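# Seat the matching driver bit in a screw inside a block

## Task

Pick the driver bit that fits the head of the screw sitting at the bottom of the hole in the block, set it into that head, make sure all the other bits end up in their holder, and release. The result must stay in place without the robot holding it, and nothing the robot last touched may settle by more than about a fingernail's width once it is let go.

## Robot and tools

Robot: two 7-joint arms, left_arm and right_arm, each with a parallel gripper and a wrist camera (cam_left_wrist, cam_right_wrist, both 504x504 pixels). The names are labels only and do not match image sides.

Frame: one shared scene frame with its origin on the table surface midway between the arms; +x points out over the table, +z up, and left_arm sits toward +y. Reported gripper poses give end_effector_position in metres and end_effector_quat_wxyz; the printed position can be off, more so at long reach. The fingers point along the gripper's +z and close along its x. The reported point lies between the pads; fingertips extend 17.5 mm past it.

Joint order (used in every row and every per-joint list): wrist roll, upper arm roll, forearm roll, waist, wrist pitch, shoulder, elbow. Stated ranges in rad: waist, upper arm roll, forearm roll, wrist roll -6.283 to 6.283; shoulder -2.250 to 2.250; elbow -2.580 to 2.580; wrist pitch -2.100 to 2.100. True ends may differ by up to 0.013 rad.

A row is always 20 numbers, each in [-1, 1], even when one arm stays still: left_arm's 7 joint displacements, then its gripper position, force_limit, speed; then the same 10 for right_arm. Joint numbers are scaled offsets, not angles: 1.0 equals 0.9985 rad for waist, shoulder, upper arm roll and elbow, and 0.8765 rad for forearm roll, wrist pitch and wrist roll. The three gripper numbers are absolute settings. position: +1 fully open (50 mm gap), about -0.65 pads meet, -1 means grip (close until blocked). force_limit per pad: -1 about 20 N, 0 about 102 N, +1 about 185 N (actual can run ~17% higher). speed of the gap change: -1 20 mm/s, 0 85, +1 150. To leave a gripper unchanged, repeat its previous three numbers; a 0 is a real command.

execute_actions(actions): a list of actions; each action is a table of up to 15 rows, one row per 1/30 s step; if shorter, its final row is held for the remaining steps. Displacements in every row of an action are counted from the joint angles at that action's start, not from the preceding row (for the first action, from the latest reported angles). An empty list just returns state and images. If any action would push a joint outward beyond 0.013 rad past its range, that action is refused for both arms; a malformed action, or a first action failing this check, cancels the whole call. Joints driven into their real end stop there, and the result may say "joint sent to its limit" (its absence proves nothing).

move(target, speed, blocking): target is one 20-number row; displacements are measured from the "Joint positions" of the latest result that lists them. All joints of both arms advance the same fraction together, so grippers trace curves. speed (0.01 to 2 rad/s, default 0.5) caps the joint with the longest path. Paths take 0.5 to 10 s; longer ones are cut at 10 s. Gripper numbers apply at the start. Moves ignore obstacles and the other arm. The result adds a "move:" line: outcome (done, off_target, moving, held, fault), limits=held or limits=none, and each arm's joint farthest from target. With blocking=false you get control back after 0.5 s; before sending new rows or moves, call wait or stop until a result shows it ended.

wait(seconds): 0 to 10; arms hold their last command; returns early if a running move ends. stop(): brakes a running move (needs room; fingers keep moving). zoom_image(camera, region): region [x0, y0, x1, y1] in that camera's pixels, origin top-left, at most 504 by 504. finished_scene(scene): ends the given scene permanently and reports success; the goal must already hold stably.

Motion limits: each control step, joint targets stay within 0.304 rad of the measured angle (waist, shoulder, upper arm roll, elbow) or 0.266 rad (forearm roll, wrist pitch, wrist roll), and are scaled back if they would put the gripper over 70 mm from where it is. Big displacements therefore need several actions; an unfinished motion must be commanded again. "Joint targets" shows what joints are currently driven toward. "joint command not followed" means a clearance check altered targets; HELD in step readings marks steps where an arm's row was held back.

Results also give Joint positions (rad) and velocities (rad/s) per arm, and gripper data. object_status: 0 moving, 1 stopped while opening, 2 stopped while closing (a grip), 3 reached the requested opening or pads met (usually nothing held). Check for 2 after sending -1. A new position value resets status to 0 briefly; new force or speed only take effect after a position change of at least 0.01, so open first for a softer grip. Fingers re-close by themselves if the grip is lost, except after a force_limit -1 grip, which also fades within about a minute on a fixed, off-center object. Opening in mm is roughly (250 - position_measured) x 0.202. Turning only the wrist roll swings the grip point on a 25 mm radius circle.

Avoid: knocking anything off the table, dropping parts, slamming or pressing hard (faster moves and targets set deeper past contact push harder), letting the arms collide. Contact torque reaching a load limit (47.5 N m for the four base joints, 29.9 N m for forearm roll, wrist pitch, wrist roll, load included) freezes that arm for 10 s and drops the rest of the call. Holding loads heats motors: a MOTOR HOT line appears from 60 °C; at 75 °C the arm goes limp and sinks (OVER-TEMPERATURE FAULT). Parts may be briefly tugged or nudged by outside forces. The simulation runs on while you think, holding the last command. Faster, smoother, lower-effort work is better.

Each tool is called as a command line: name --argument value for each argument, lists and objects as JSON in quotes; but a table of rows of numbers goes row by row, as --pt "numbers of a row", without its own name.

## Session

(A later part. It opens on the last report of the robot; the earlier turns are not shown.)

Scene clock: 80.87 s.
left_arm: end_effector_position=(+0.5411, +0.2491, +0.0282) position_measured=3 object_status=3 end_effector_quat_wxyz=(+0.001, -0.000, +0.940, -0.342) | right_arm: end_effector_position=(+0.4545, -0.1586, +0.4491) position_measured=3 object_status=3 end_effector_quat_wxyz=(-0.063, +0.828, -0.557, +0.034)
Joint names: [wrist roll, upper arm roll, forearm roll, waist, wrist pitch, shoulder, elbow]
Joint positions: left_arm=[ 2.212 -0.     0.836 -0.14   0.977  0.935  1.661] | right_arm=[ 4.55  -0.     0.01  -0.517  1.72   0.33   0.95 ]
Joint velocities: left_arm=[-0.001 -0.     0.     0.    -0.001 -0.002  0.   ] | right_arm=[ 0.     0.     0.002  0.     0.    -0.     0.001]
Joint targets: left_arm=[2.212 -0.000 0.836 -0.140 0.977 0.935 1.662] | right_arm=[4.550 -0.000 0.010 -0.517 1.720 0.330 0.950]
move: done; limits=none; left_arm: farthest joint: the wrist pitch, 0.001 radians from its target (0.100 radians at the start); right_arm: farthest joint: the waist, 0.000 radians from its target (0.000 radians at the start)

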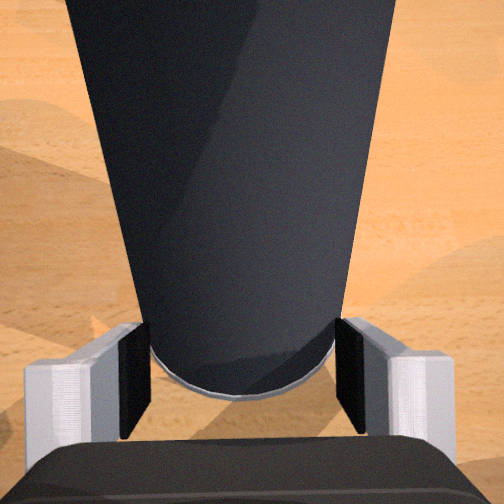

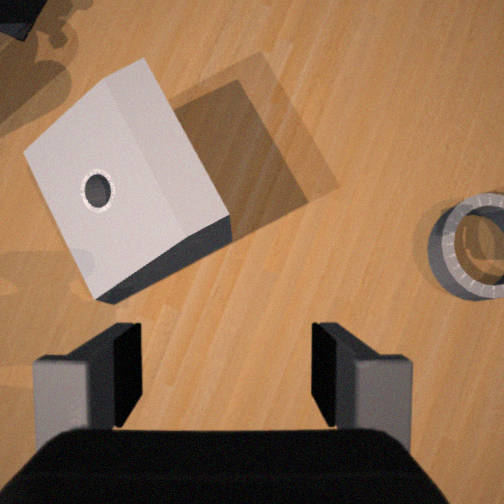

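move --target '[-0.0681,0,0.0645,0.0246,-0.0648,-0.0336,0.1081,1,-1,1, 0,0,0,0,0,0,0,1,-1,1]' --speed 0.09

Scene clock: 83.10 s.
left_arm: end_effector_position=(+0.5163, +0.2297, +0.0282) position_measured=3 object_status=3 end_effector_quat_wxyz=(+0.001, -0.001, +0.940, -0.342) | right_arm: end_effector_position=(+0.4545, -0.1586, +0.4491) position_measured=3 object_status=3 end_effector_quat_wxyz=(-0.063, +0.828, -0.557, +0.034)
Joint names: [wrist roll, upper arm roll, forearm roll, waist, wrist pitch, shoulder, elbow]
Joint positions: left_arm=[ 2.152 -0.001  0.893 -0.116  0.92   0.902  1.769] | right_arm=[ 4.55  -0.     0.01  -0.517  1.72   0.33   0.95 ]
Joint velocities: left_arm=[-0.    -0.    -0.     0.    -0.002 -0.     0.001] | right_arm=[ 0.001  0.     0.001  0.001 -0.    -0.    -0.   ]
Joint targets: left_arm=[2.152 -0.000 0.893 -0.116 0.920 0.902 1.769] | right_arm=[4.550 -0.000 0.010 -0.517 1.720 0.330 0.950]
move: done; limits=none; left_arm: farthest joint: the waist, 0.001 radians from its target (0.025 radians at the start); right_arm: farthest joint: the waist, 0.000 radians from its target (0.000 radians at the start)

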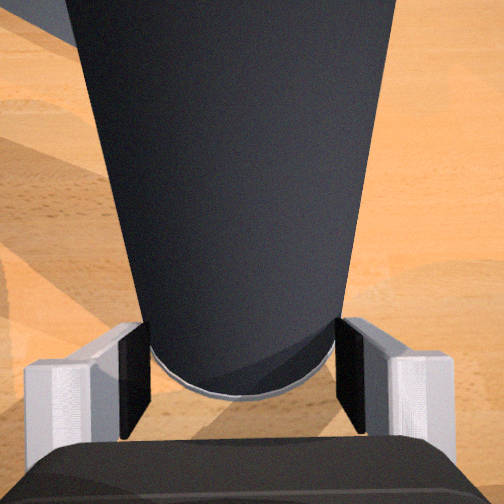

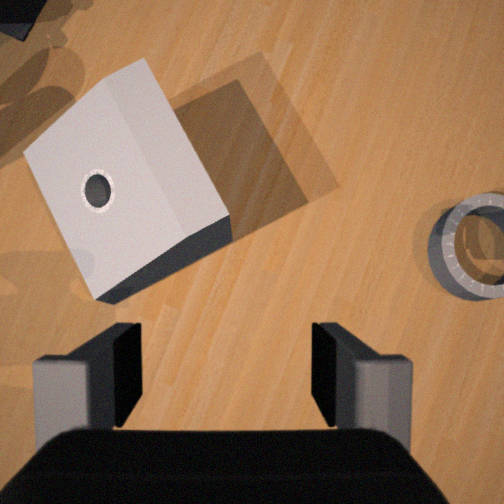

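move --target '[0,0.001,0,-0.11,0,-0.03,0,1,-1,1, 0,0,0,0,0,0,0,1,-1,1]' --speed 0.2

Scene clock: 87.77 s.
left_arm: end_effector_position=(+0.5347, +0.2834, +0.0408) position_measured=3 object_status=3 end_effector_quat_wxyz=(+0.033, -0.047, +0.940, -0.337) | right_arm: end_effector_position=(+0.4545, -0.1586, +0.4490) position_measured=3 object_status=3 end_effector_quat_wxyz=(-0.063, +0.828, -0.557, +0.034)
Joint names: [wrist roll, upper arm roll, forearm roll, waist, wrist pitch, shoulder, elbow]
Joint positions: left_arm=[ 2.152  0.     0.893 -0.226  0.92   0.872  1.769] | right_arm=[ 4.55  -0.     0.01  -0.517  1.72   0.33   0.95 ]
Joint velocities: left_arm=[ 0.001 -0.    -0.    -0.003 -0.     0.     0.   ] | right_arm=[-0.001  0.     0.001  0.    -0.     0.     0.001]
Joint targets: left_arm=[2.152 0.000 0.893 -0.226 0.920 0.872 1.769] | right_arm=[4.550 -0.000 0.010 -0.517 1.720 0.330 0.950]
move: done; limits=none; left_arm: farthest joint: the waist, 0.000 radians from its target (0.110 radians at the start); right_arm: farthest joint: the waist, 0.000 radians from its target (0.000 radians at the start)

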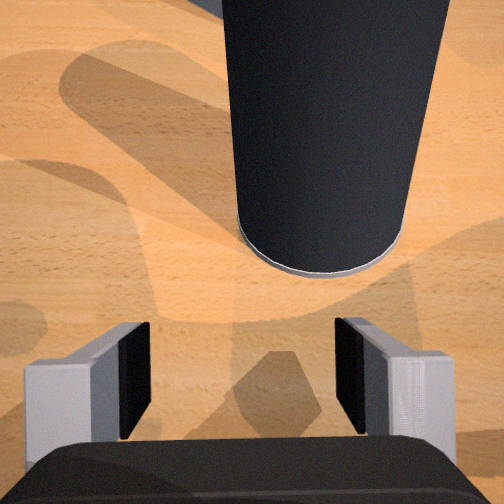

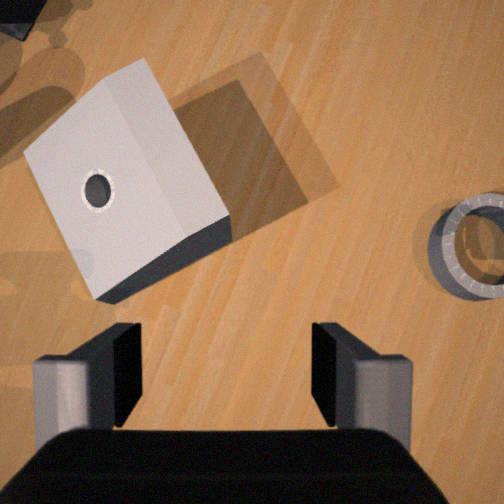

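move --target '[-0.1734,0,-0.3913,0.1262,-0.0799,-0.5729,0.0811,1,-1,1, 0,0,0,0,0,0,0,1,-1,1]' --speed 0.5

Scene clock: 89.80 s.
left_arm: end_effector_position=(+0.5185, +0.3021, +0.2213) position_measured=3 object_status=3 end_effector_quat_wxyz=(+0.191, +0.264, +0.937, -0.122) | right_arm: end_effector_position=(+0.4545, -0.1586, +0.4490) position_measured=3 object_status=3 end_effector_quat_wxyz=(-0.063, +0.828, -0.557, +0.034)
Joint names: [wrist roll, upper arm roll, forearm roll, waist, wrist pitch, shoulder, elbow]
Joint positions: left_arm=[ 2.    0.    0.55 -0.1   0.85  0.3   1.85] | right_arm=[ 4.55  -0.     0.01  -0.517  1.72   0.33   0.95 ]
Joint velocities: left_arm=[-0.    -0.     0.001  0.001 -0.001 -0.004  0.001] | right_arm=[ 0.     0.     0.001  0.     0.    -0.     0.   ]
Joint targets: left_arm=[2.000 0.000 0.550 -0.100 0.850 0.300 1.850] | right_arm=[4.550 -0.000 0.010 -0.517 1.720 0.330 0.950]
move: done; limits=none; left_arm: farthest joint: the waist, 0.000 radians from its target (0.126 radians at the start); right_arm: farthest joint: the waist, 0.000 radians from its target (0.000 radians at the start)

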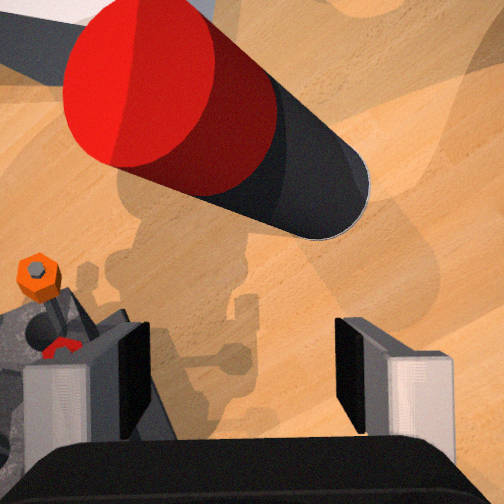

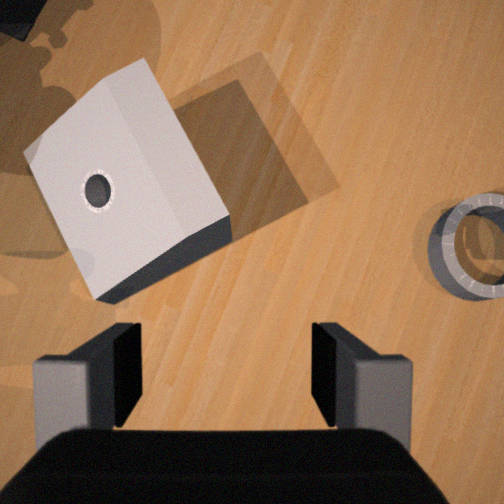

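move --target '[-0.2575,0,-0.7586,0.4340,-0.3287,0.1176,-0.2053,1,-1,1, 0,0,0,0,0,0,0,1,-1,1]' --speed 0.6

zoom_image --camera "cam_left_wrist" --region '[188, 156, 308, 276]'

Scene clock: 91.83 s.
left_arm: end_effector_position=(+0.6330, +0.2459, +0.2221) position_measured=3 object_status=3 end_effector_quat_wxyz=(+0.189, +0.702, +0.663, +0.178) | right_arm: end_effector_position=(+0.4545, -0.1586, +0.4490) position_measured=3 object_status=3 end_effector_quat_wxyz=(-0.063, +0.828, -0.557, +0.034)
Joint names: [wrist roll, upper arm roll, forearm roll, waist, wrist pitch, shoulder, elbow]
Joint positions: left_arm=[ 1.774  0.001 -0.115  0.333  0.562  0.417  1.645] | right_arm=[ 4.55  -0.     0.01  -0.517  1.72   0.33   0.95 ]
Joint velocities: left_arm=[-0.001 -0.001 -0.     0.002  0.001  0.002 -0.002] | right_arm=[ 0.     0.001  0.001 -0.001  0.    -0.    -0.   ]
Joint targets: left_arm=[1.774 0.000 -0.115 0.334 0.562 0.417 1.645] | right_arm=[4.550 -0.000 0.010 -0.517 1.720 0.330 0.950]
move: done; limits=none; left_arm: farthest joint: the upper arm roll, 0.001 radians from its target (0.000 radians at the start); right_arm: farthest joint: the waist, 0.000 radians from its target (0.000 radians at the start)

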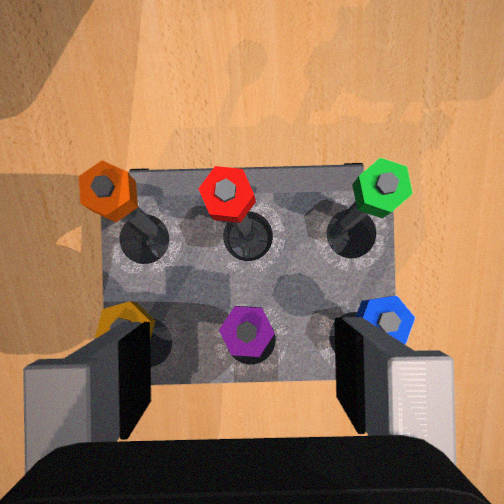

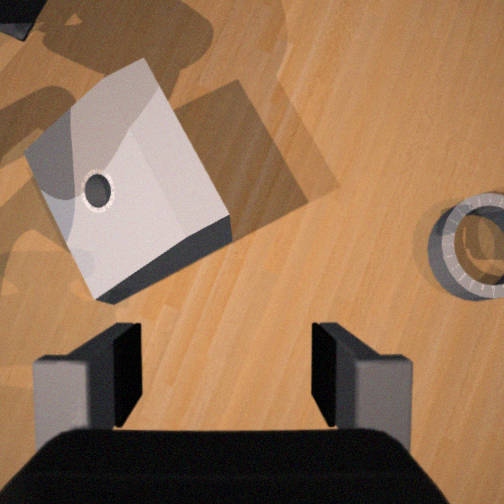

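Region (188, 156, 308, 276) of cam_left_wrist's 504x504 image, scaled by 4.200.

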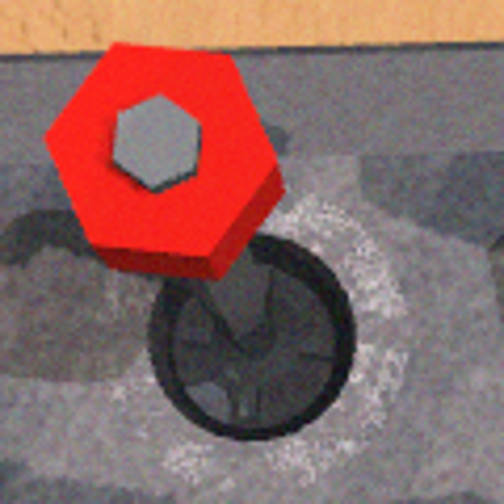

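move --target '[1.0,0,-0.2712,0.0128,-0.1872,-0.0486,0.1881,0.34,-1,1, 0,0,0,0,0,0,0,1,-1,1]' --speed 0.9

move --target '[1.0,0,-0.2712,0.0128,-0.1872,-0.0486,0.1881,0.34,-1,1, 0,0,0,0,0,0,0,1,-1,1]' --speed 0.9

Scene clock: 100.63 s.
left_arm: end_effector_position=(+0.6101, +0.2527, +0.2031) position_measured=101 object_status=3 end_effector_quat_wxyz=(+0.245, +0.448, +0.847, +0.147) | right_arm: end_effector_position=(+0.4545, -0.1586, +0.4490) position_measured=3 object_status=3 end_effector_quat_wxyz=(-0.063, +0.828, -0.557, +0.034)
Joint names: [wrist roll, upper arm roll, forearm roll, waist, wrist pitch, shoulder, elbow]
Joint positions: left_arm=[ 2.651  0.001 -0.353  0.346  0.398  0.369  1.833] | right_arm=[ 4.55  -0.     0.01  -0.517  1.72   0.33   0.95 ]
Joint velocities: left_arm=[ 0.    -0.    -0.     0.001  0.001 -0.001 -0.001] | right_arm=[-0.001 -0.    -0.001  0.    -0.    -0.    -0.   ]
Joint targets: left_arm=[2.651 0.001 -0.353 0.346 0.398 0.369 1.833] | right_arm=[4.550 -0.000 0.010 -0.517 1.720 0.330 0.950]
move: done; limits=none; left_arm: farthest joint: the waist, 0.000 radians from its target (0.012 radians at the start); right_arm: farthest joint: the waist, 0.000 radians from its target (0.000 radians at the start)

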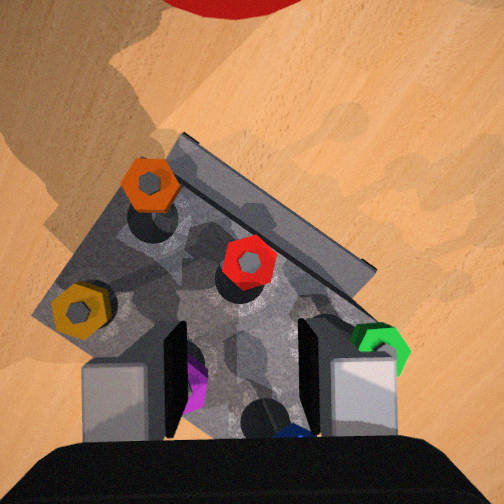

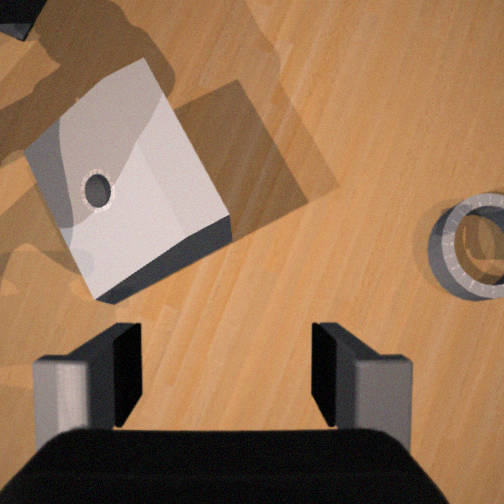

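Scene clock: 102.07 s.
left_arm: end_effector_position=(+0.5833, +0.2417, +0.1900) position_measured=101 object_status=3 end_effector_quat_wxyz=(+0.298, +0.169, +0.938, +0.059) | right_arm: end_effector_position=(+0.4545, -0.1586, +0.4490) position_measured=3 object_status=3 end_effector_quat_wxyz=(-0.063, +0.828, -0.557, +0.034)
Joint names: [wrist roll, upper arm roll, forearm roll, waist, wrist pitch, shoulder, elbow]
Joint positions: left_arm=[ 3.528  0.001 -0.59   0.359  0.233  0.32   2.02 ] | right_arm=[ 4.55  -0.     0.01  -0.517  1.72   0.33   0.95 ]
Joint velocities: left_arm=[ 0.002  0.    -0.001 -0.     0.    -0.002  0.002] | right_arm=[ 0.001  0.    -0.     0.     0.     0.     0.   ]
Joint targets: left_arm=[3.528 0.001 -0.590 0.359 0.233 0.320 2.020] | right_arm=[4.550 -0.000 0.010 -0.517 1.720 0.330 0.950]
move: done; limits=none; left_arm: farthest joint: the waist, 0.000 radians from its target (0.013 radians at the start); right_arm: farthest joint: the waist, 0.000 radians from its target (0.000 radians at the start)

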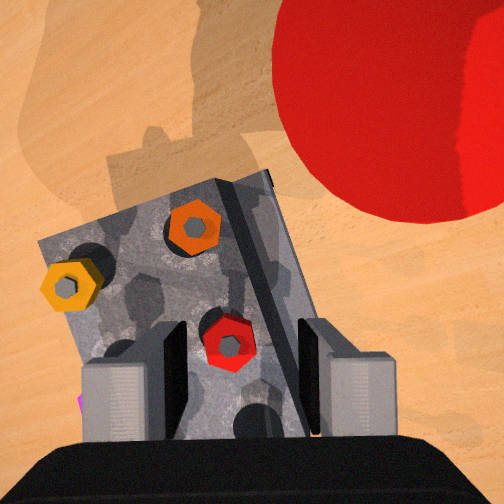

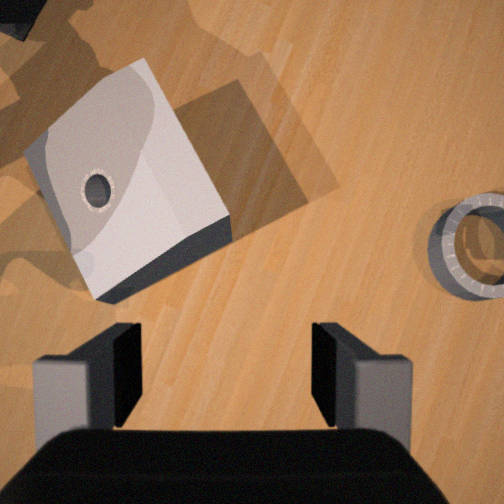

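move --target '[0.3192,-0.0008,-0.1123,-0.0074,-0.0399,0.0512,-0.0098,0.34,-1,1, 0,0,0,0,0,0,0,1,-1,1]' --speed 0.4

zoom_image --camera "cam_left_wrist" --region '[170, 280, 320, 430]'

Scene clock: 103.63 s.
left_arm: end_effector_position=(+0.5982, +0.2416, +0.1760) position_measured=101 object_status=3 end_effector_quat_wxyz=(+0.302, +0.082, +0.949, +0.032) | right_arm: end_effector_position=(+0.4545, -0.1586, +0.4490) position_measured=3 object_status=3 end_effector_quat_wxyz=(-0.063, +0.828, -0.557, +0.034)
Joint names: [wrist roll, upper arm roll, forearm roll, waist, wrist pitch, shoulder, elbow]
Joint positions: left_arm=[ 3.807 -0.    -0.689  0.351  0.199  0.371  2.011] | right_arm=[ 4.55  -0.     0.01  -0.517  1.72   0.33   0.95 ]
Joint velocities: left_arm=[ 0.001  0.     0.    -0.     0.     0.002 -0.   ] | right_arm=[-0.    -0.     0.     0.    -0.    -0.     0.001]
Joint targets: left_arm=[3.807 -0.000 -0.689 0.351 0.198 0.372 2.011] | right_arm=[4.550 -0.000 0.010 -0.517 1.720 0.330 0.950]
move: done; limits=none; left_arm: farthest joint: the waist, 0.000 radians from its target (0.007 radians at the start); right_arm: farthest joint: the waist, 0.000 radians from its target (0.000 radians at the start)

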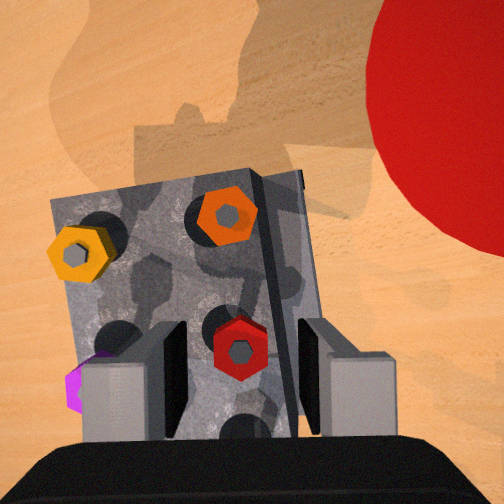

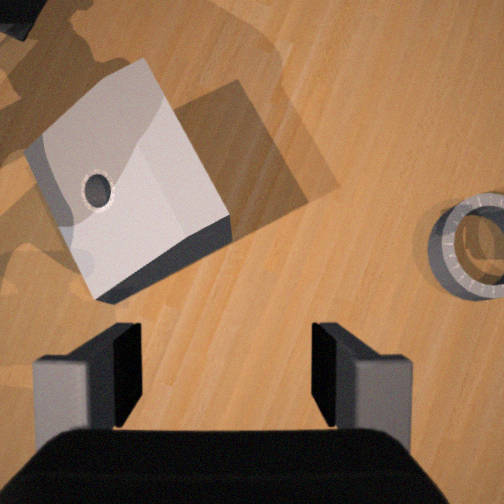

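Region (170, 280, 320, 430) of cam_left_wrist's 504x504 image, scaled by 3.360.

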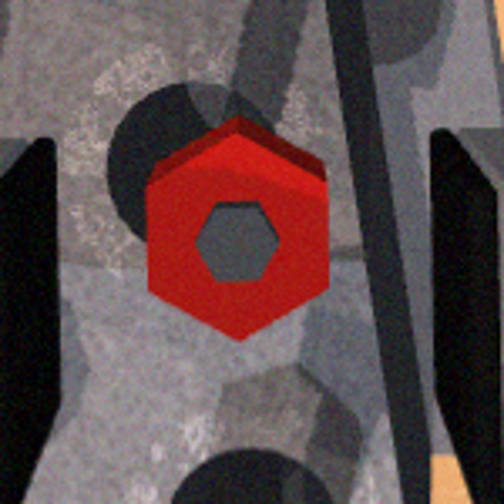

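move --target '[0.2191,0,-0.2245,-0.0113,-0.0515,0.0762,-0.0219,0.34,-1,1, 0,0,0,0,0,0,0,1,-1,1]' --speed 0.3

Scene clock: 107.17 s.
left_arm: end_effector_position=(+0.6160, +0.2423, +0.1522) position_measured=101 object_status=3 end_effector_quat_wxyz=(+0.302, +0.082, +0.949, +0.032) | right_arm: end_effector_position=(+0.4545, -0.1586, +0.4490) position_measured=3 object_status=3 end_effector_quat_wxyz=(-0.063, +0.828, -0.557, +0.034)
Joint names: [wrist roll, upper arm roll, forearm roll, waist, wrist pitch, shoulder, elbow]
Joint positions: left_arm=[ 3.999 -0.    -0.886  0.34   0.153  0.447  1.989] | right_arm=[ 4.55  -0.     0.01  -0.517  1.72   0.33   0.95 ]
Joint velocities: left_arm=[-0.001 -0.001 -0.    -0.     0.001  0.    -0.001] | right_arm=[ 0.001  0.     0.003 -0.     0.    -0.     0.   ]
Joint targets: left_arm=[3.999 -0.000 -0.886 0.340 0.153 0.448 1.989] | right_arm=[4.550 -0.000 0.010 -0.517 1.720 0.330 0.950]
move: done; limits=none; left_arm: farthest joint: the waist, 0.000 radians from its target (0.012 radians at the start); right_arm: farthest joint: the waist, 0.000 radians from its target (0.000 radians at the start)

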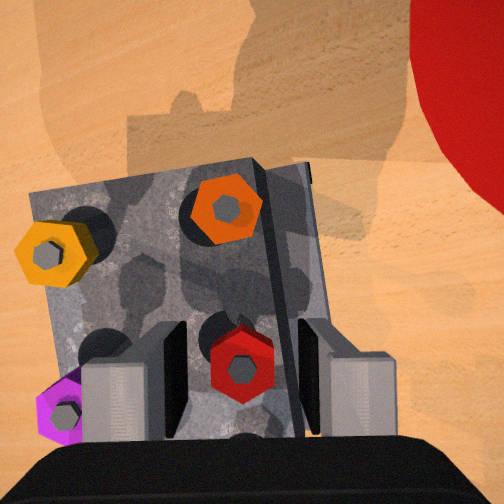

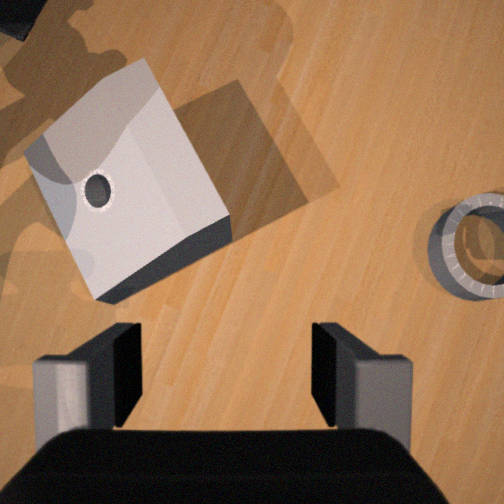

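move --target '[0.1460,0,-0.1481,-0.0046,-0.0189,0.0386,-0.0136,0.34,-1,1, 0,0,0,0,0,0,0,1,-1,1]' --speed 0.2

zoom_image --camera "cam_left_wrist" --region '[170, 290, 320, 440]'

Scene clock: 108.77 s.
left_arm: end_effector_position=(+0.6247, +0.2426, +0.1399) position_measured=101 object_status=3 end_effector_quat_wxyz=(+0.302, +0.081, +0.949, +0.032) | right_arm: end_effector_position=(+0.4545, -0.1586, +0.4490) position_measured=3 object_status=3 end_effector_quat_wxyz=(-0.063, +0.828, -0.557, +0.034)
Joint names: [wrist roll, upper arm roll, forearm roll, waist, wrist pitch, shoulder, elbow]
Joint positions: left_arm=[ 4.127 -0.    -1.015  0.336  0.137  0.486  1.975] | right_arm=[ 4.55  -0.     0.01  -0.517  1.72   0.33   0.95 ]
Joint velocities: left_arm=[-0.001  0.    -0.     0.001  0.001  0.001 -0.001] | right_arm=[-0.     0.     0.001 -0.001  0.    -0.    -0.   ]
Joint targets: left_arm=[4.127 -0.000 -1.015 0.336 0.137 0.486 1.975] | right_arm=[4.550 -0.000 0.010 -0.517 1.720 0.330 0.950]
move: done; limits=none; left_arm: farthest joint: the waist, 0.000 radians from its target (0.005 radians at the start); right_arm: farthest joint: the waist, 0.000 radians from its target (0.000 radians at the start)

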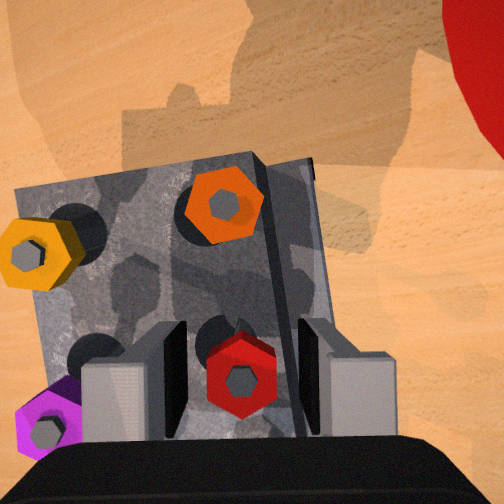

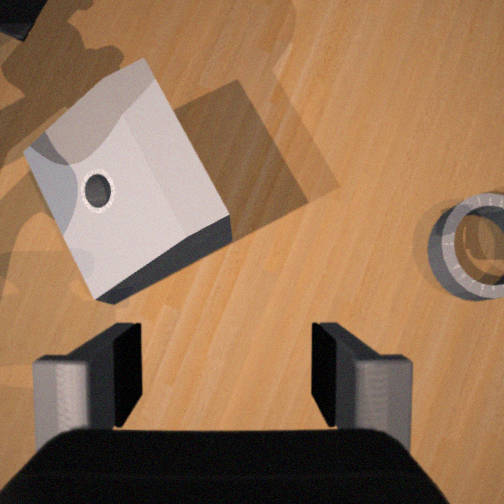

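Region (170, 290, 320, 440) of cam_left_wrist's 504x504 image, scaled by 3.360.

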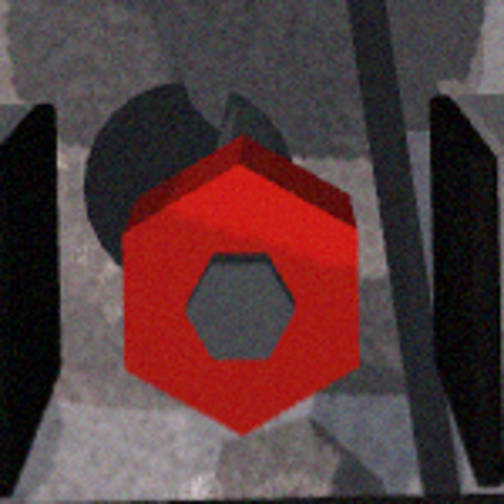

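execute_actions --actions '[[[0,0,0,0,0,0,0,-1,0.7,-0.5, 0,0,0,0,0,0,0,1,-1,1]],[[0,0,0,0,0,0,0,-1,0.7,-0.5, 0,0,0,0,0,0,0,1,-1,1]]]'

Scene clock: 110.23 s.
left_arm: end_effector_position=(+0.6246, +0.2426, +0.1399) position_measured=179 object_status=2 end_effector_quat_wxyz=(+0.302, +0.081, +0.949, +0.032) | right_arm: end_effector_position=(+0.4545, -0.1586, +0.4490) position_measured=3 object_status=3 end_effector_quat_wxyz=(-0.063, +0.828, -0.557, +0.034)
Joint names: [wrist roll, upper arm roll, forearm roll, waist, wrist pitch, shoulder, elbow]
Joint positions: left_arm=[ 4.127 -0.    -1.015  0.336  0.137  0.486  1.975] | right_arm=[ 4.55  -0.     0.01  -0.517  1.72   0.33   0.95 ]
Joint velocities: left_arm=[-0.001  0.     0.    -0.001  0.     0.003  0.001] | right_arm=[ 0.  0.  0.  0. -0.  0. -0.]
Joint targets: left_arm=[4.127 -0.000 -1.015 0.336 0.137 0.486 1.975] | right_arm=[4.550 -0.000 0.010 -0.517 1.720 0.330 0.950]
Step readings (joint positions; steps 1 to 15: 1st action; 16 to 30: 2nd action):
0: left_arm=[4.127 -0.000 -1.015 0.336 0.137 0.486 1.975] | right_arm=[4.550 -0.000 0.010 -0.517 1.720 0.330 0.950]
1: left_arm=[4.127 -0.000 -1.015 0.336 0.137 0.486 1.975] | right_arm=[4.550 -0.000 0.010 -0.517 1.720 0.330 0.950]
2: left_arm=[4.127 -0.000 -1.015 0.336 0.137 0.486 1.975] | right_arm=[4.550 -0.000 0.010 -0.517 1.720 0.330 0.950]
4: left_arm=[4.127 -0.000 -1.015 0.336 0.137 0.486 1.975] | right_arm=[4.550 -0.000 0.010 -0.517 1.720 0.330 0.950]
8: left_arm=[4.127 -0.000 -1.015 0.336 0.137 0.486 1.975] | right_arm=[4.550 -0.000 0.010 -0.517 1.720 0.330 0.950]
15: left_arm=[4.127 -0.000 -1.015 0.336 0.137 0.486 1.975] | right_arm=[4.550 -0.000 0.010 -0.517 1.720 0.330 0.950]
16: left_arm=[4.127 -0.000 -1.015 0.336 0.137 0.486 1.975] | right_arm=[4.550 -0.000 0.010 -0.517 1.720 0.330 0.950]
17: left_arm=[4.127 -0.000 -1.015 0.336 0.137 0.486 1.975] | right_arm=[4.550 -0.000 0.010 -0.517 1.720 0.330 0.950]
19: left_arm=[4.127 -0.000 -1.015 0.336 0.137 0.486 1.975] | right_arm=[4.550 -0.000 0.010 -0.517 1.720 0.330 0.950]
23: left_arm=[4.127 -0.000 -1.015 0.336 0.137 0.486 1.975] | right_arm=[4.550 -0.000 0.010 -0.517 1.720 0.330 0.950]
30: Joint positions above

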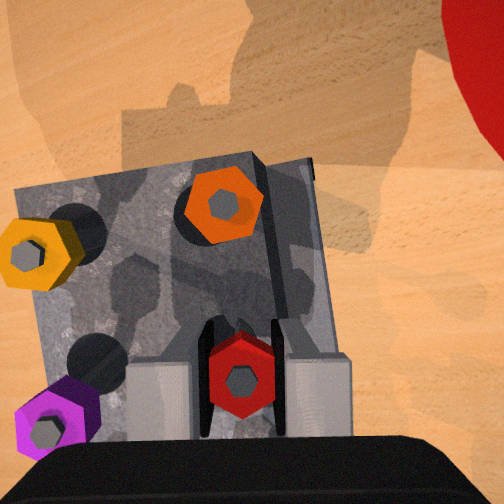

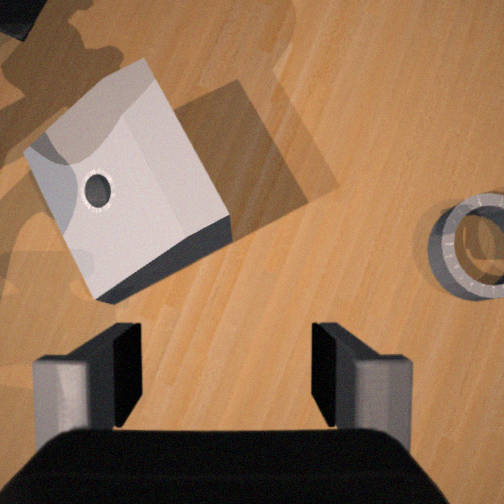

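move --target '[-0.1425,0,0.1426,0.0019,0.0162,-0.0305,0.0077,-1,0.7,-0.5, 0,0,0,0,0,0,0,1,-1,1]' --speed 0.2

move --target '[-0.1399,0,0.1402,0.0023,0.0229,-0.0356,0.0075,-1,0.7,-0.5, 0,0,0,0,0,0,0,1,-1,1]' --speed 0.2

Scene clock: 117.80 s.
left_arm: end_effector_position=(+0.6186, +0.2429, +0.1502) position_measured=179 object_status=2 end_effector_quat_wxyz=(+0.302, +0.081, +0.949, +0.032) | right_arm: end_effector_position=(+0.4545, -0.1586, +0.4490) position_measured=3 object_status=3 end_effector_quat_wxyz=(-0.063, +0.828, -0.557, +0.034)
Joint names: [wrist roll, upper arm roll, forearm roll, waist, wrist pitch, shoulder, elbow]
Joint positions: left_arm=[ 4.002 -0.    -0.89   0.338  0.151  0.455  1.983] | right_arm=[ 4.55  -0.     0.01  -0.517  1.72   0.33   0.95 ]
Joint velocities: left_arm=[-0.002 -0.     0.001  0.001 -0.    -0.001 -0.   ] | right_arm=[-0. -0.  0.  0. -0.  0.  0.]
Joint targets: left_arm=[4.002 -0.000 -0.890 0.338 0.151 0.455 1.983] | right_arm=[4.550 -0.000 0.010 -0.517 1.720 0.330 0.950]
move: done; limits=none; left_arm: farthest joint: the waist, 0.000 radians from its target (0.002 radians at the start); right_arm: farthest joint: the waist, 0.000 radians from its target (0.000 radians at the start)

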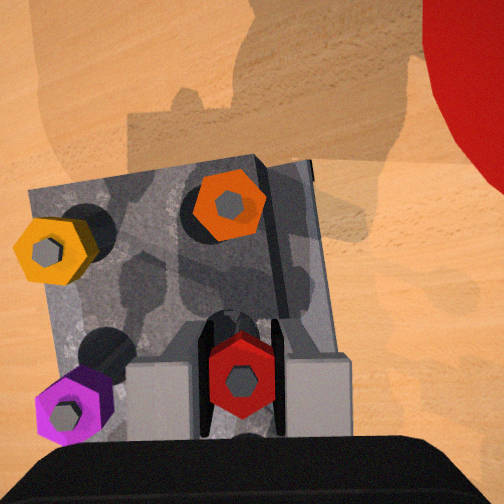

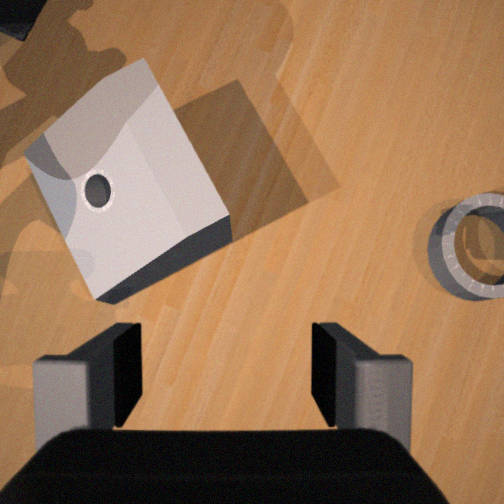

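Scene clock: 118.73 s.
left_arm: end_effector_position=(+0.6116, +0.2432, +0.1623) position_measured=179 object_status=2 end_effector_quat_wxyz=(+0.302, +0.081, +0.949, +0.032) | right_arm: end_effector_position=(+0.4546, -0.1586, +0.4490) position_measured=3 object_status=3 end_effector_quat_wxyz=(-0.063, +0.828, -0.557, +0.034)
Joint names: [wrist roll, upper arm roll, forearm roll, waist, wrist pitch, shoulder, elbow]
Joint positions: left_arm=[ 3.88  -0.    -0.767  0.34   0.171  0.42   1.99 ] | right_arm=[ 4.55  -0.     0.01  -0.517  1.72   0.33   0.95 ]
Joint velocities: left_arm=[ 0.001  0.     0.     0.001 -0.     0.001 -0.001] | right_arm=[ 0.     0.     0.001 -0.     0.    -0.     0.001]
Joint targets: left_arm=[3.880 -0.000 -0.767 0.340 0.171 0.420 1.990] | right_arm=[4.550 -0.000 0.010 -0.517 1.720 0.330 0.950]
move: done; limits=none; left_arm: farthest joint: the waist, 0.000 radians from its target (0.003 radians at the start); right_arm: farthest joint: the waist, 0.000 radians from its target (0.000 radians at the start)

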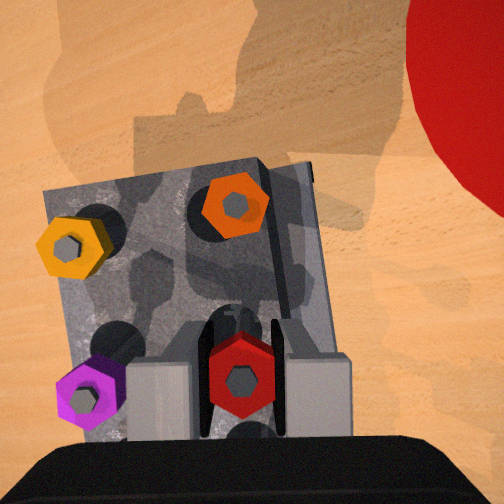

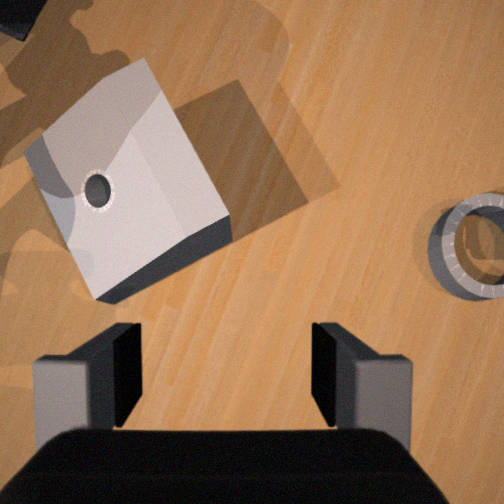

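execute_actions --actions '[]'

Scene clock: 120.87 s.
left_arm: end_effector_position=(+0.6116, +0.2432, +0.1624) position_measured=179 object_status=2 end_effector_quat_wxyz=(+0.302, +0.081, +0.949, +0.032) | right_arm: end_effector_position=(+0.4546, -0.1586, +0.4490) position_measured=3 object_status=3 end_effector_quat_wxyz=(-0.063, +0.828, -0.557, +0.034)
Joint names: [wrist roll, upper arm roll, forearm roll, waist, wrist pitch, shoulder, elbow]
Joint positions: left_arm=[ 3.88  -0.    -0.767  0.34   0.171  0.42   1.99 ] | right_arm=[ 4.55  -0.     0.01  -0.517  1.72   0.33   0.95 ]
Joint velocities: left_arm=[ 0.001  0.    -0.    -0.    -0.     0.002  0.   ] | right_arm=[ 0.001  0.     0.001  0.    -0.     0.001  0.   ]
Joint targets: left_arm=[3.880 -0.000 -0.767 0.340 0.171 0.420 1.990] | right_arm=[4.550 -0.000 0.010 -0.517 1.720 0.330 0.950]

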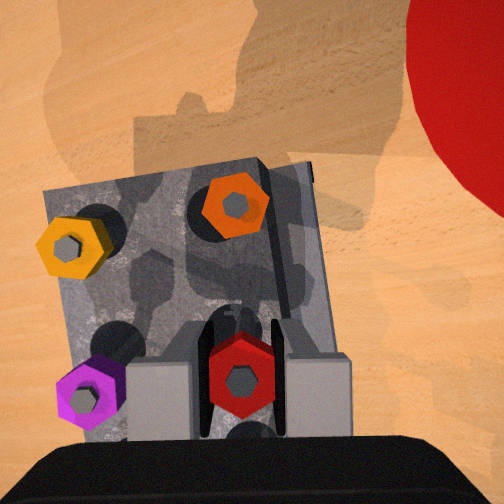

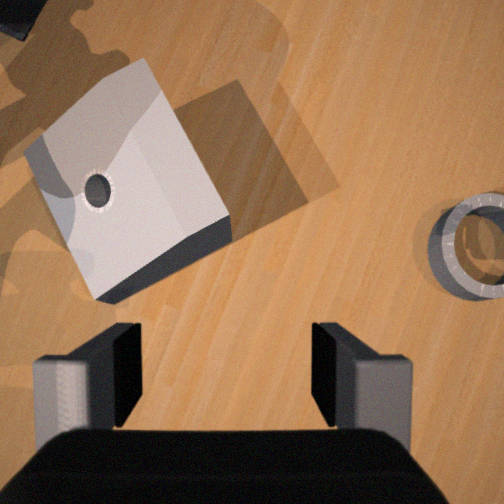

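move --target '[-0.1287,0,0.1287,0.0027,0.0307,-0.0405,0.0066,-1,0.7,-0.5,0,0,0,0,0,0,0,1,-1,1]' --speed 0.2

move --target '[-0.1125,0,0.1126,0.0032,0.0393,-0.0452,0.0048,-1,0.7,-0.5,0,0,0,0,0,0,0,1,-1,1]' --speed 0.2

Scene clock: 122.17 s.
left_arm: end_effector_position=(+0.6037, +0.2437, +0.1762) position_measured=179 object_status=2 end_effector_quat_wxyz=(+0.302, +0.081, +0.949, +0.032) | right_arm: end_effector_position=(+0.4546, -0.1586, +0.4490) position_measured=3 object_status=3 end_effector_quat_wxyz=(-0.063, +0.828, -0.557, +0.034)
Joint names: [wrist roll, upper arm roll, forearm roll, waist, wrist pitch, shoulder, elbow]
Joint positions: left_arm=[ 3.767 -0.    -0.655  0.343  0.198  0.379  1.997] | right_arm=[ 4.55  -0.     0.01  -0.517  1.72   0.33   0.95 ]
Joint velocities: left_arm=[ 0.002  0.    -0.     0.     0.    -0.002 -0.   ] | right_arm=[ 0.  0. -0. -0.  0.  0. -0.]
Joint targets: left_arm=[3.767 -0.000 -0.655 0.343 0.198 0.379 1.997] | right_arm=[4.550 -0.000 0.010 -0.517 1.720 0.330 0.950]
move: done; limits=none; left_arm: farthest joint: the waist, 0.000 radians from its target (0.003 radians at the start); right_arm: farthest joint: the waist, 0.000 radians from its target (0.000 radians at the start)

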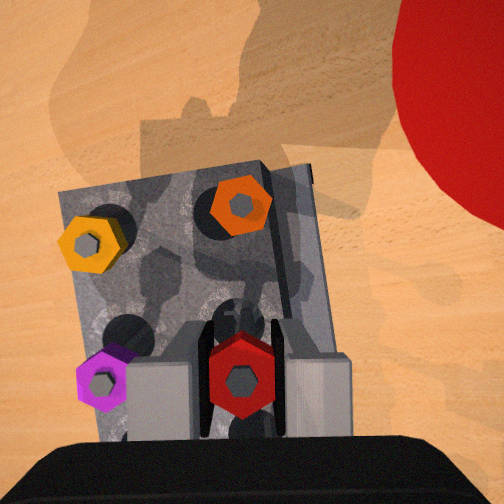

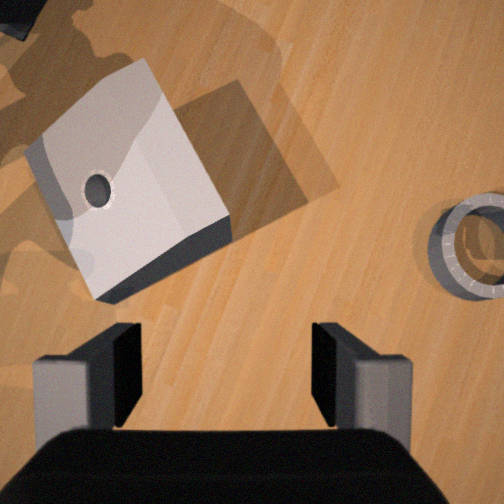

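Scene clock: 122.97 s.
left_arm: end_effector_position=(+0.5947, +0.2442, +0.1917) position_measured=179 object_status=2 end_effector_quat_wxyz=(+0.302, +0.081, +0.949, +0.032) | right_arm: end_effector_position=(+0.4546, -0.1586, +0.4490) position_measured=3 object_status=3 end_effector_quat_wxyz=(-0.063, +0.828, -0.557, +0.034)
Joint names: [wrist roll, upper arm roll, forearm roll, waist, wrist pitch, shoulder, elbow]
Joint positions: left_arm=[ 3.668 -0.    -0.556  0.346  0.232  0.335  2.002] | right_arm=[ 4.55  -0.     0.01  -0.517  1.72   0.33   0.95 ]
Joint velocities: left_arm=[-0.001  0.     0.     0.    -0.    -0.003  0.001] | right_arm=[ 0.    -0.    -0.002 -0.     0.    -0.     0.   ]
Joint targets: left_arm=[3.668 -0.000 -0.556 0.346 0.232 0.334 2.002] | right_arm=[4.550 -0.000 0.010 -0.517 1.720 0.330 0.950]
move: done; limits=none; left_arm: farthest joint: the shoulder, 0.001 radians from its target (0.046 radians at the start); right_arm: farthest joint: the waist, 0.000 radians from its target (0.000 radians at the start)

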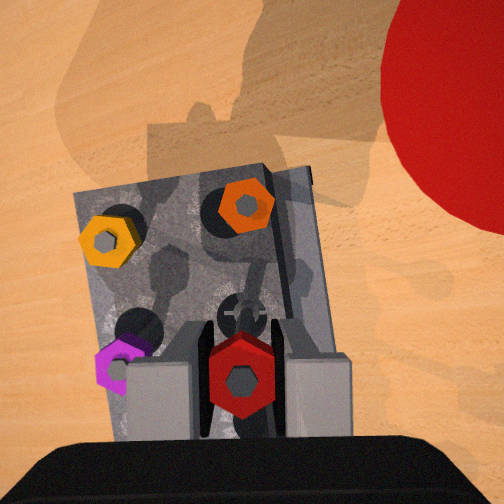

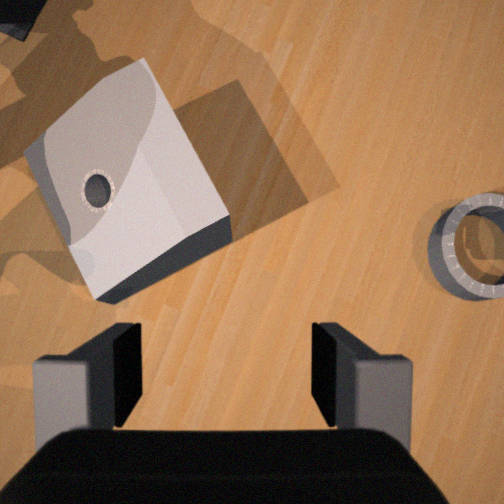

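move --target '[-0.0866,0,0.0865,0.0034,0.0436,-0.0455,0.0022,-1,0.7,-0.5,0,0,0,0,0,0,0,1,-1,1]' --speed 0.2

move --target '[-0.0738,0,0.0736,0.0040,0.0525,-0.0489,-0.0008,-1,0.7,-0.5,0,0,0,0,0,0,0,1,-1,1]' --speed 0.2

Scene clock: 124.53 s.
left_arm: end_effector_position=(+0.5858, +0.2446, +0.2075) position_measured=179 object_status=2 end_effector_quat_wxyz=(+0.302, +0.081, +0.949, +0.032) | right_arm: end_effector_position=(+0.4546, -0.1586, +0.4490) position_measured=3 object_status=3 end_effector_quat_wxyz=(-0.063, +0.828, -0.557, +0.034)
Joint names: [wrist roll, upper arm roll, forearm roll, waist, wrist pitch, shoulder, elbow]
Joint positions: left_arm=[ 3.593 -0.    -0.48   0.349  0.271  0.29   2.004] | right_arm=[ 4.55  -0.     0.01  -0.517  1.72   0.33   0.95 ]
Joint velocities: left_arm=[ 0.002  0.     0.001  0.001  0.001 -0.002 -0.001] | right_arm=[ 0.     0.     0.001  0.    -0.    -0.     0.001]
Joint targets: left_arm=[3.593 -0.000 -0.480 0.349 0.271 0.289 2.004] | right_arm=[4.550 -0.000 0.010 -0.517 1.720 0.330 0.950]
move: done; limits=none; left_arm: farthest joint: the waist, 0.000 radians from its target (0.004 radians at the start); right_arm: farthest joint: the waist, 0.000 radians from its target (0.000 radians at the start)

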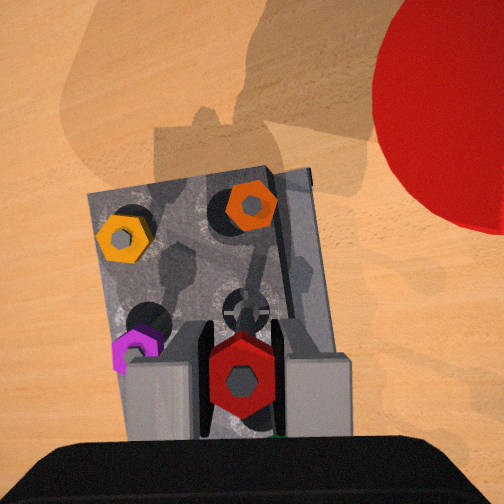

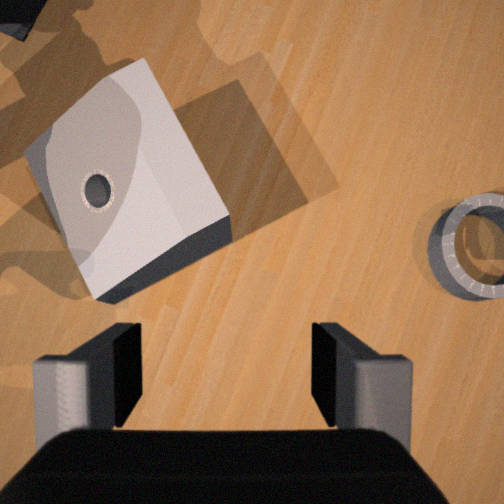

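Scene clock: 125.27 s.
left_arm: end_effector_position=(+0.5758, +0.2452, +0.2247) position_measured=179 object_status=2 end_effector_quat_wxyz=(+0.302, +0.081, +0.949, +0.032) | right_arm: end_effector_position=(+0.4546, -0.1586, +0.4490) position_measured=3 object_status=3 end_effector_quat_wxyz=(-0.063, +0.828, -0.557, +0.034)
Joint names: [wrist roll, upper arm roll, forearm roll, waist, wrist pitch, shoulder, elbow]
Joint positions: left_arm=[ 3.528 -0.    -0.416  0.353  0.317  0.241  2.003] | right_arm=[ 4.55  -0.     0.01  -0.517  1.72   0.33   0.95 ]
Joint velocities: left_arm=[-0.     0.001 -0.001  0.    -0.    -0.003  0.   ] | right_arm=[-0.001  0.    -0.002  0.     0.    -0.     0.   ]
Joint targets: left_arm=[3.528 -0.000 -0.416 0.353 0.317 0.241 2.003] | right_arm=[4.550 -0.000 0.010 -0.517 1.720 0.330 0.950]
move: done; limits=none; left_arm: farthest joint: the waist, 0.000 radians from its target (0.004 radians at the start); right_arm: farthest joint: the waist, 0.000 radians from its target (0.000 radians at the start)

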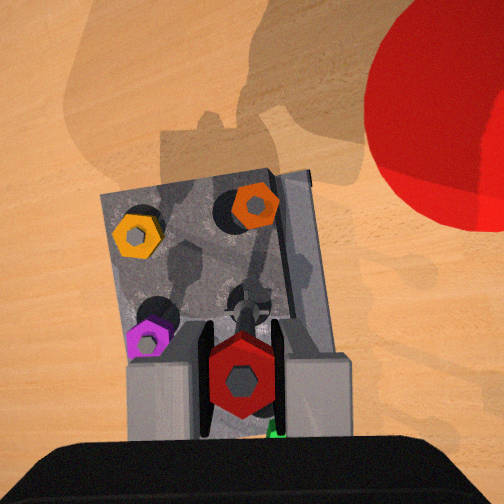

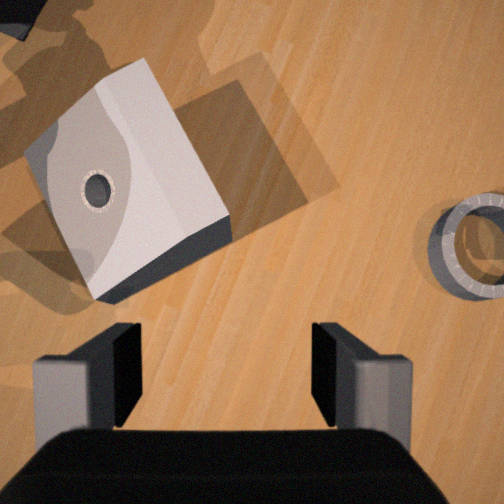

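zoom_image --camera "cam_left_wrist" --region '[205, 270, 285, 350]'

Region (205, 270, 285, 350) of cam_left_wrist's 504x504 image, scaled by 6.300.

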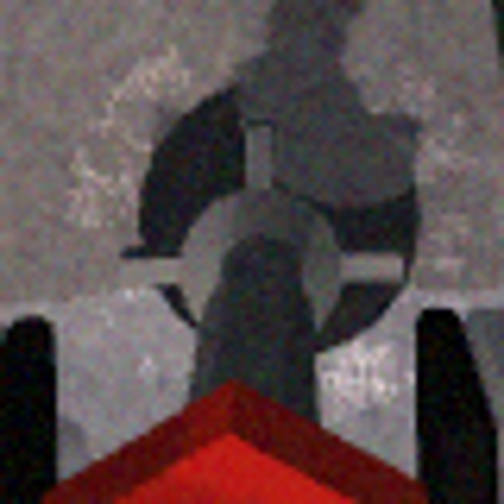

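move --target '[-0.6024,0,0.2225,0.0671,0.4936,-0.3263,-0.1142,-1,0.7,-0.5,0,0,0,0,0,0,0,1,-1,1]' --speed 0.45

Scene clock: 134.17 s.
left_arm: end_effector_position=(+0.4885, +0.2412, +0.3539) position_measured=179 object_status=2 end_effector_quat_wxyz=(+0.293, +0.247, +0.920, +0.077) | right_arm: end_effector_position=(+0.4546, -0.1586, +0.4490) position_measured=3 object_status=3 end_effector_quat_wxyz=(-0.063, +0.828, -0.557, +0.034)
Joint names: [wrist roll, upper arm roll, forearm roll, waist, wrist pitch, shoulder, elbow]
Joint positions: left_arm=[ 3.    -0.    -0.221  0.42   0.749 -0.085  1.889] | right_arm=[ 4.55  -0.     0.01  -0.517  1.72   0.33   0.95 ]
Joint velocities: left_arm=[-0.    -0.     0.001  0.001 -0.    -0.002 -0.   ] | right_arm=[ 0.     0.    -0.     0.     0.    -0.    -0.001]
Joint targets: left_arm=[3.000 -0.000 -0.221 0.420 0.749 -0.085 1.889] | right_arm=[4.550 -0.000 0.010 -0.517 1.720 0.330 0.950]
move: done; limits=none; left_arm: farthest joint: the waist, 0.000 radians from its target (0.067 radians at the start); right_arm: farthest joint: the waist, 0.000 radians from its target (0.000 radians at the start)

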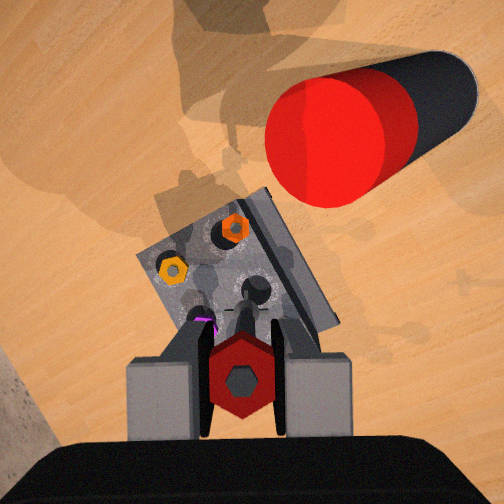

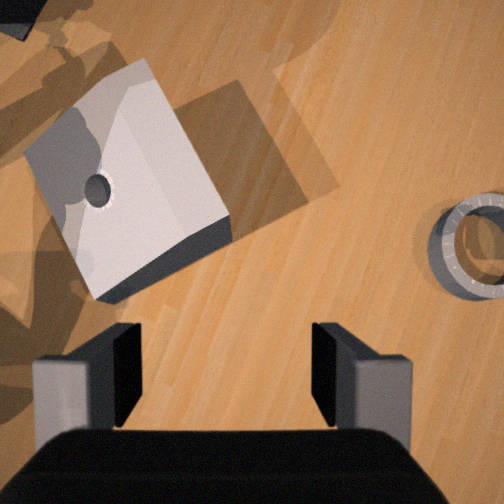

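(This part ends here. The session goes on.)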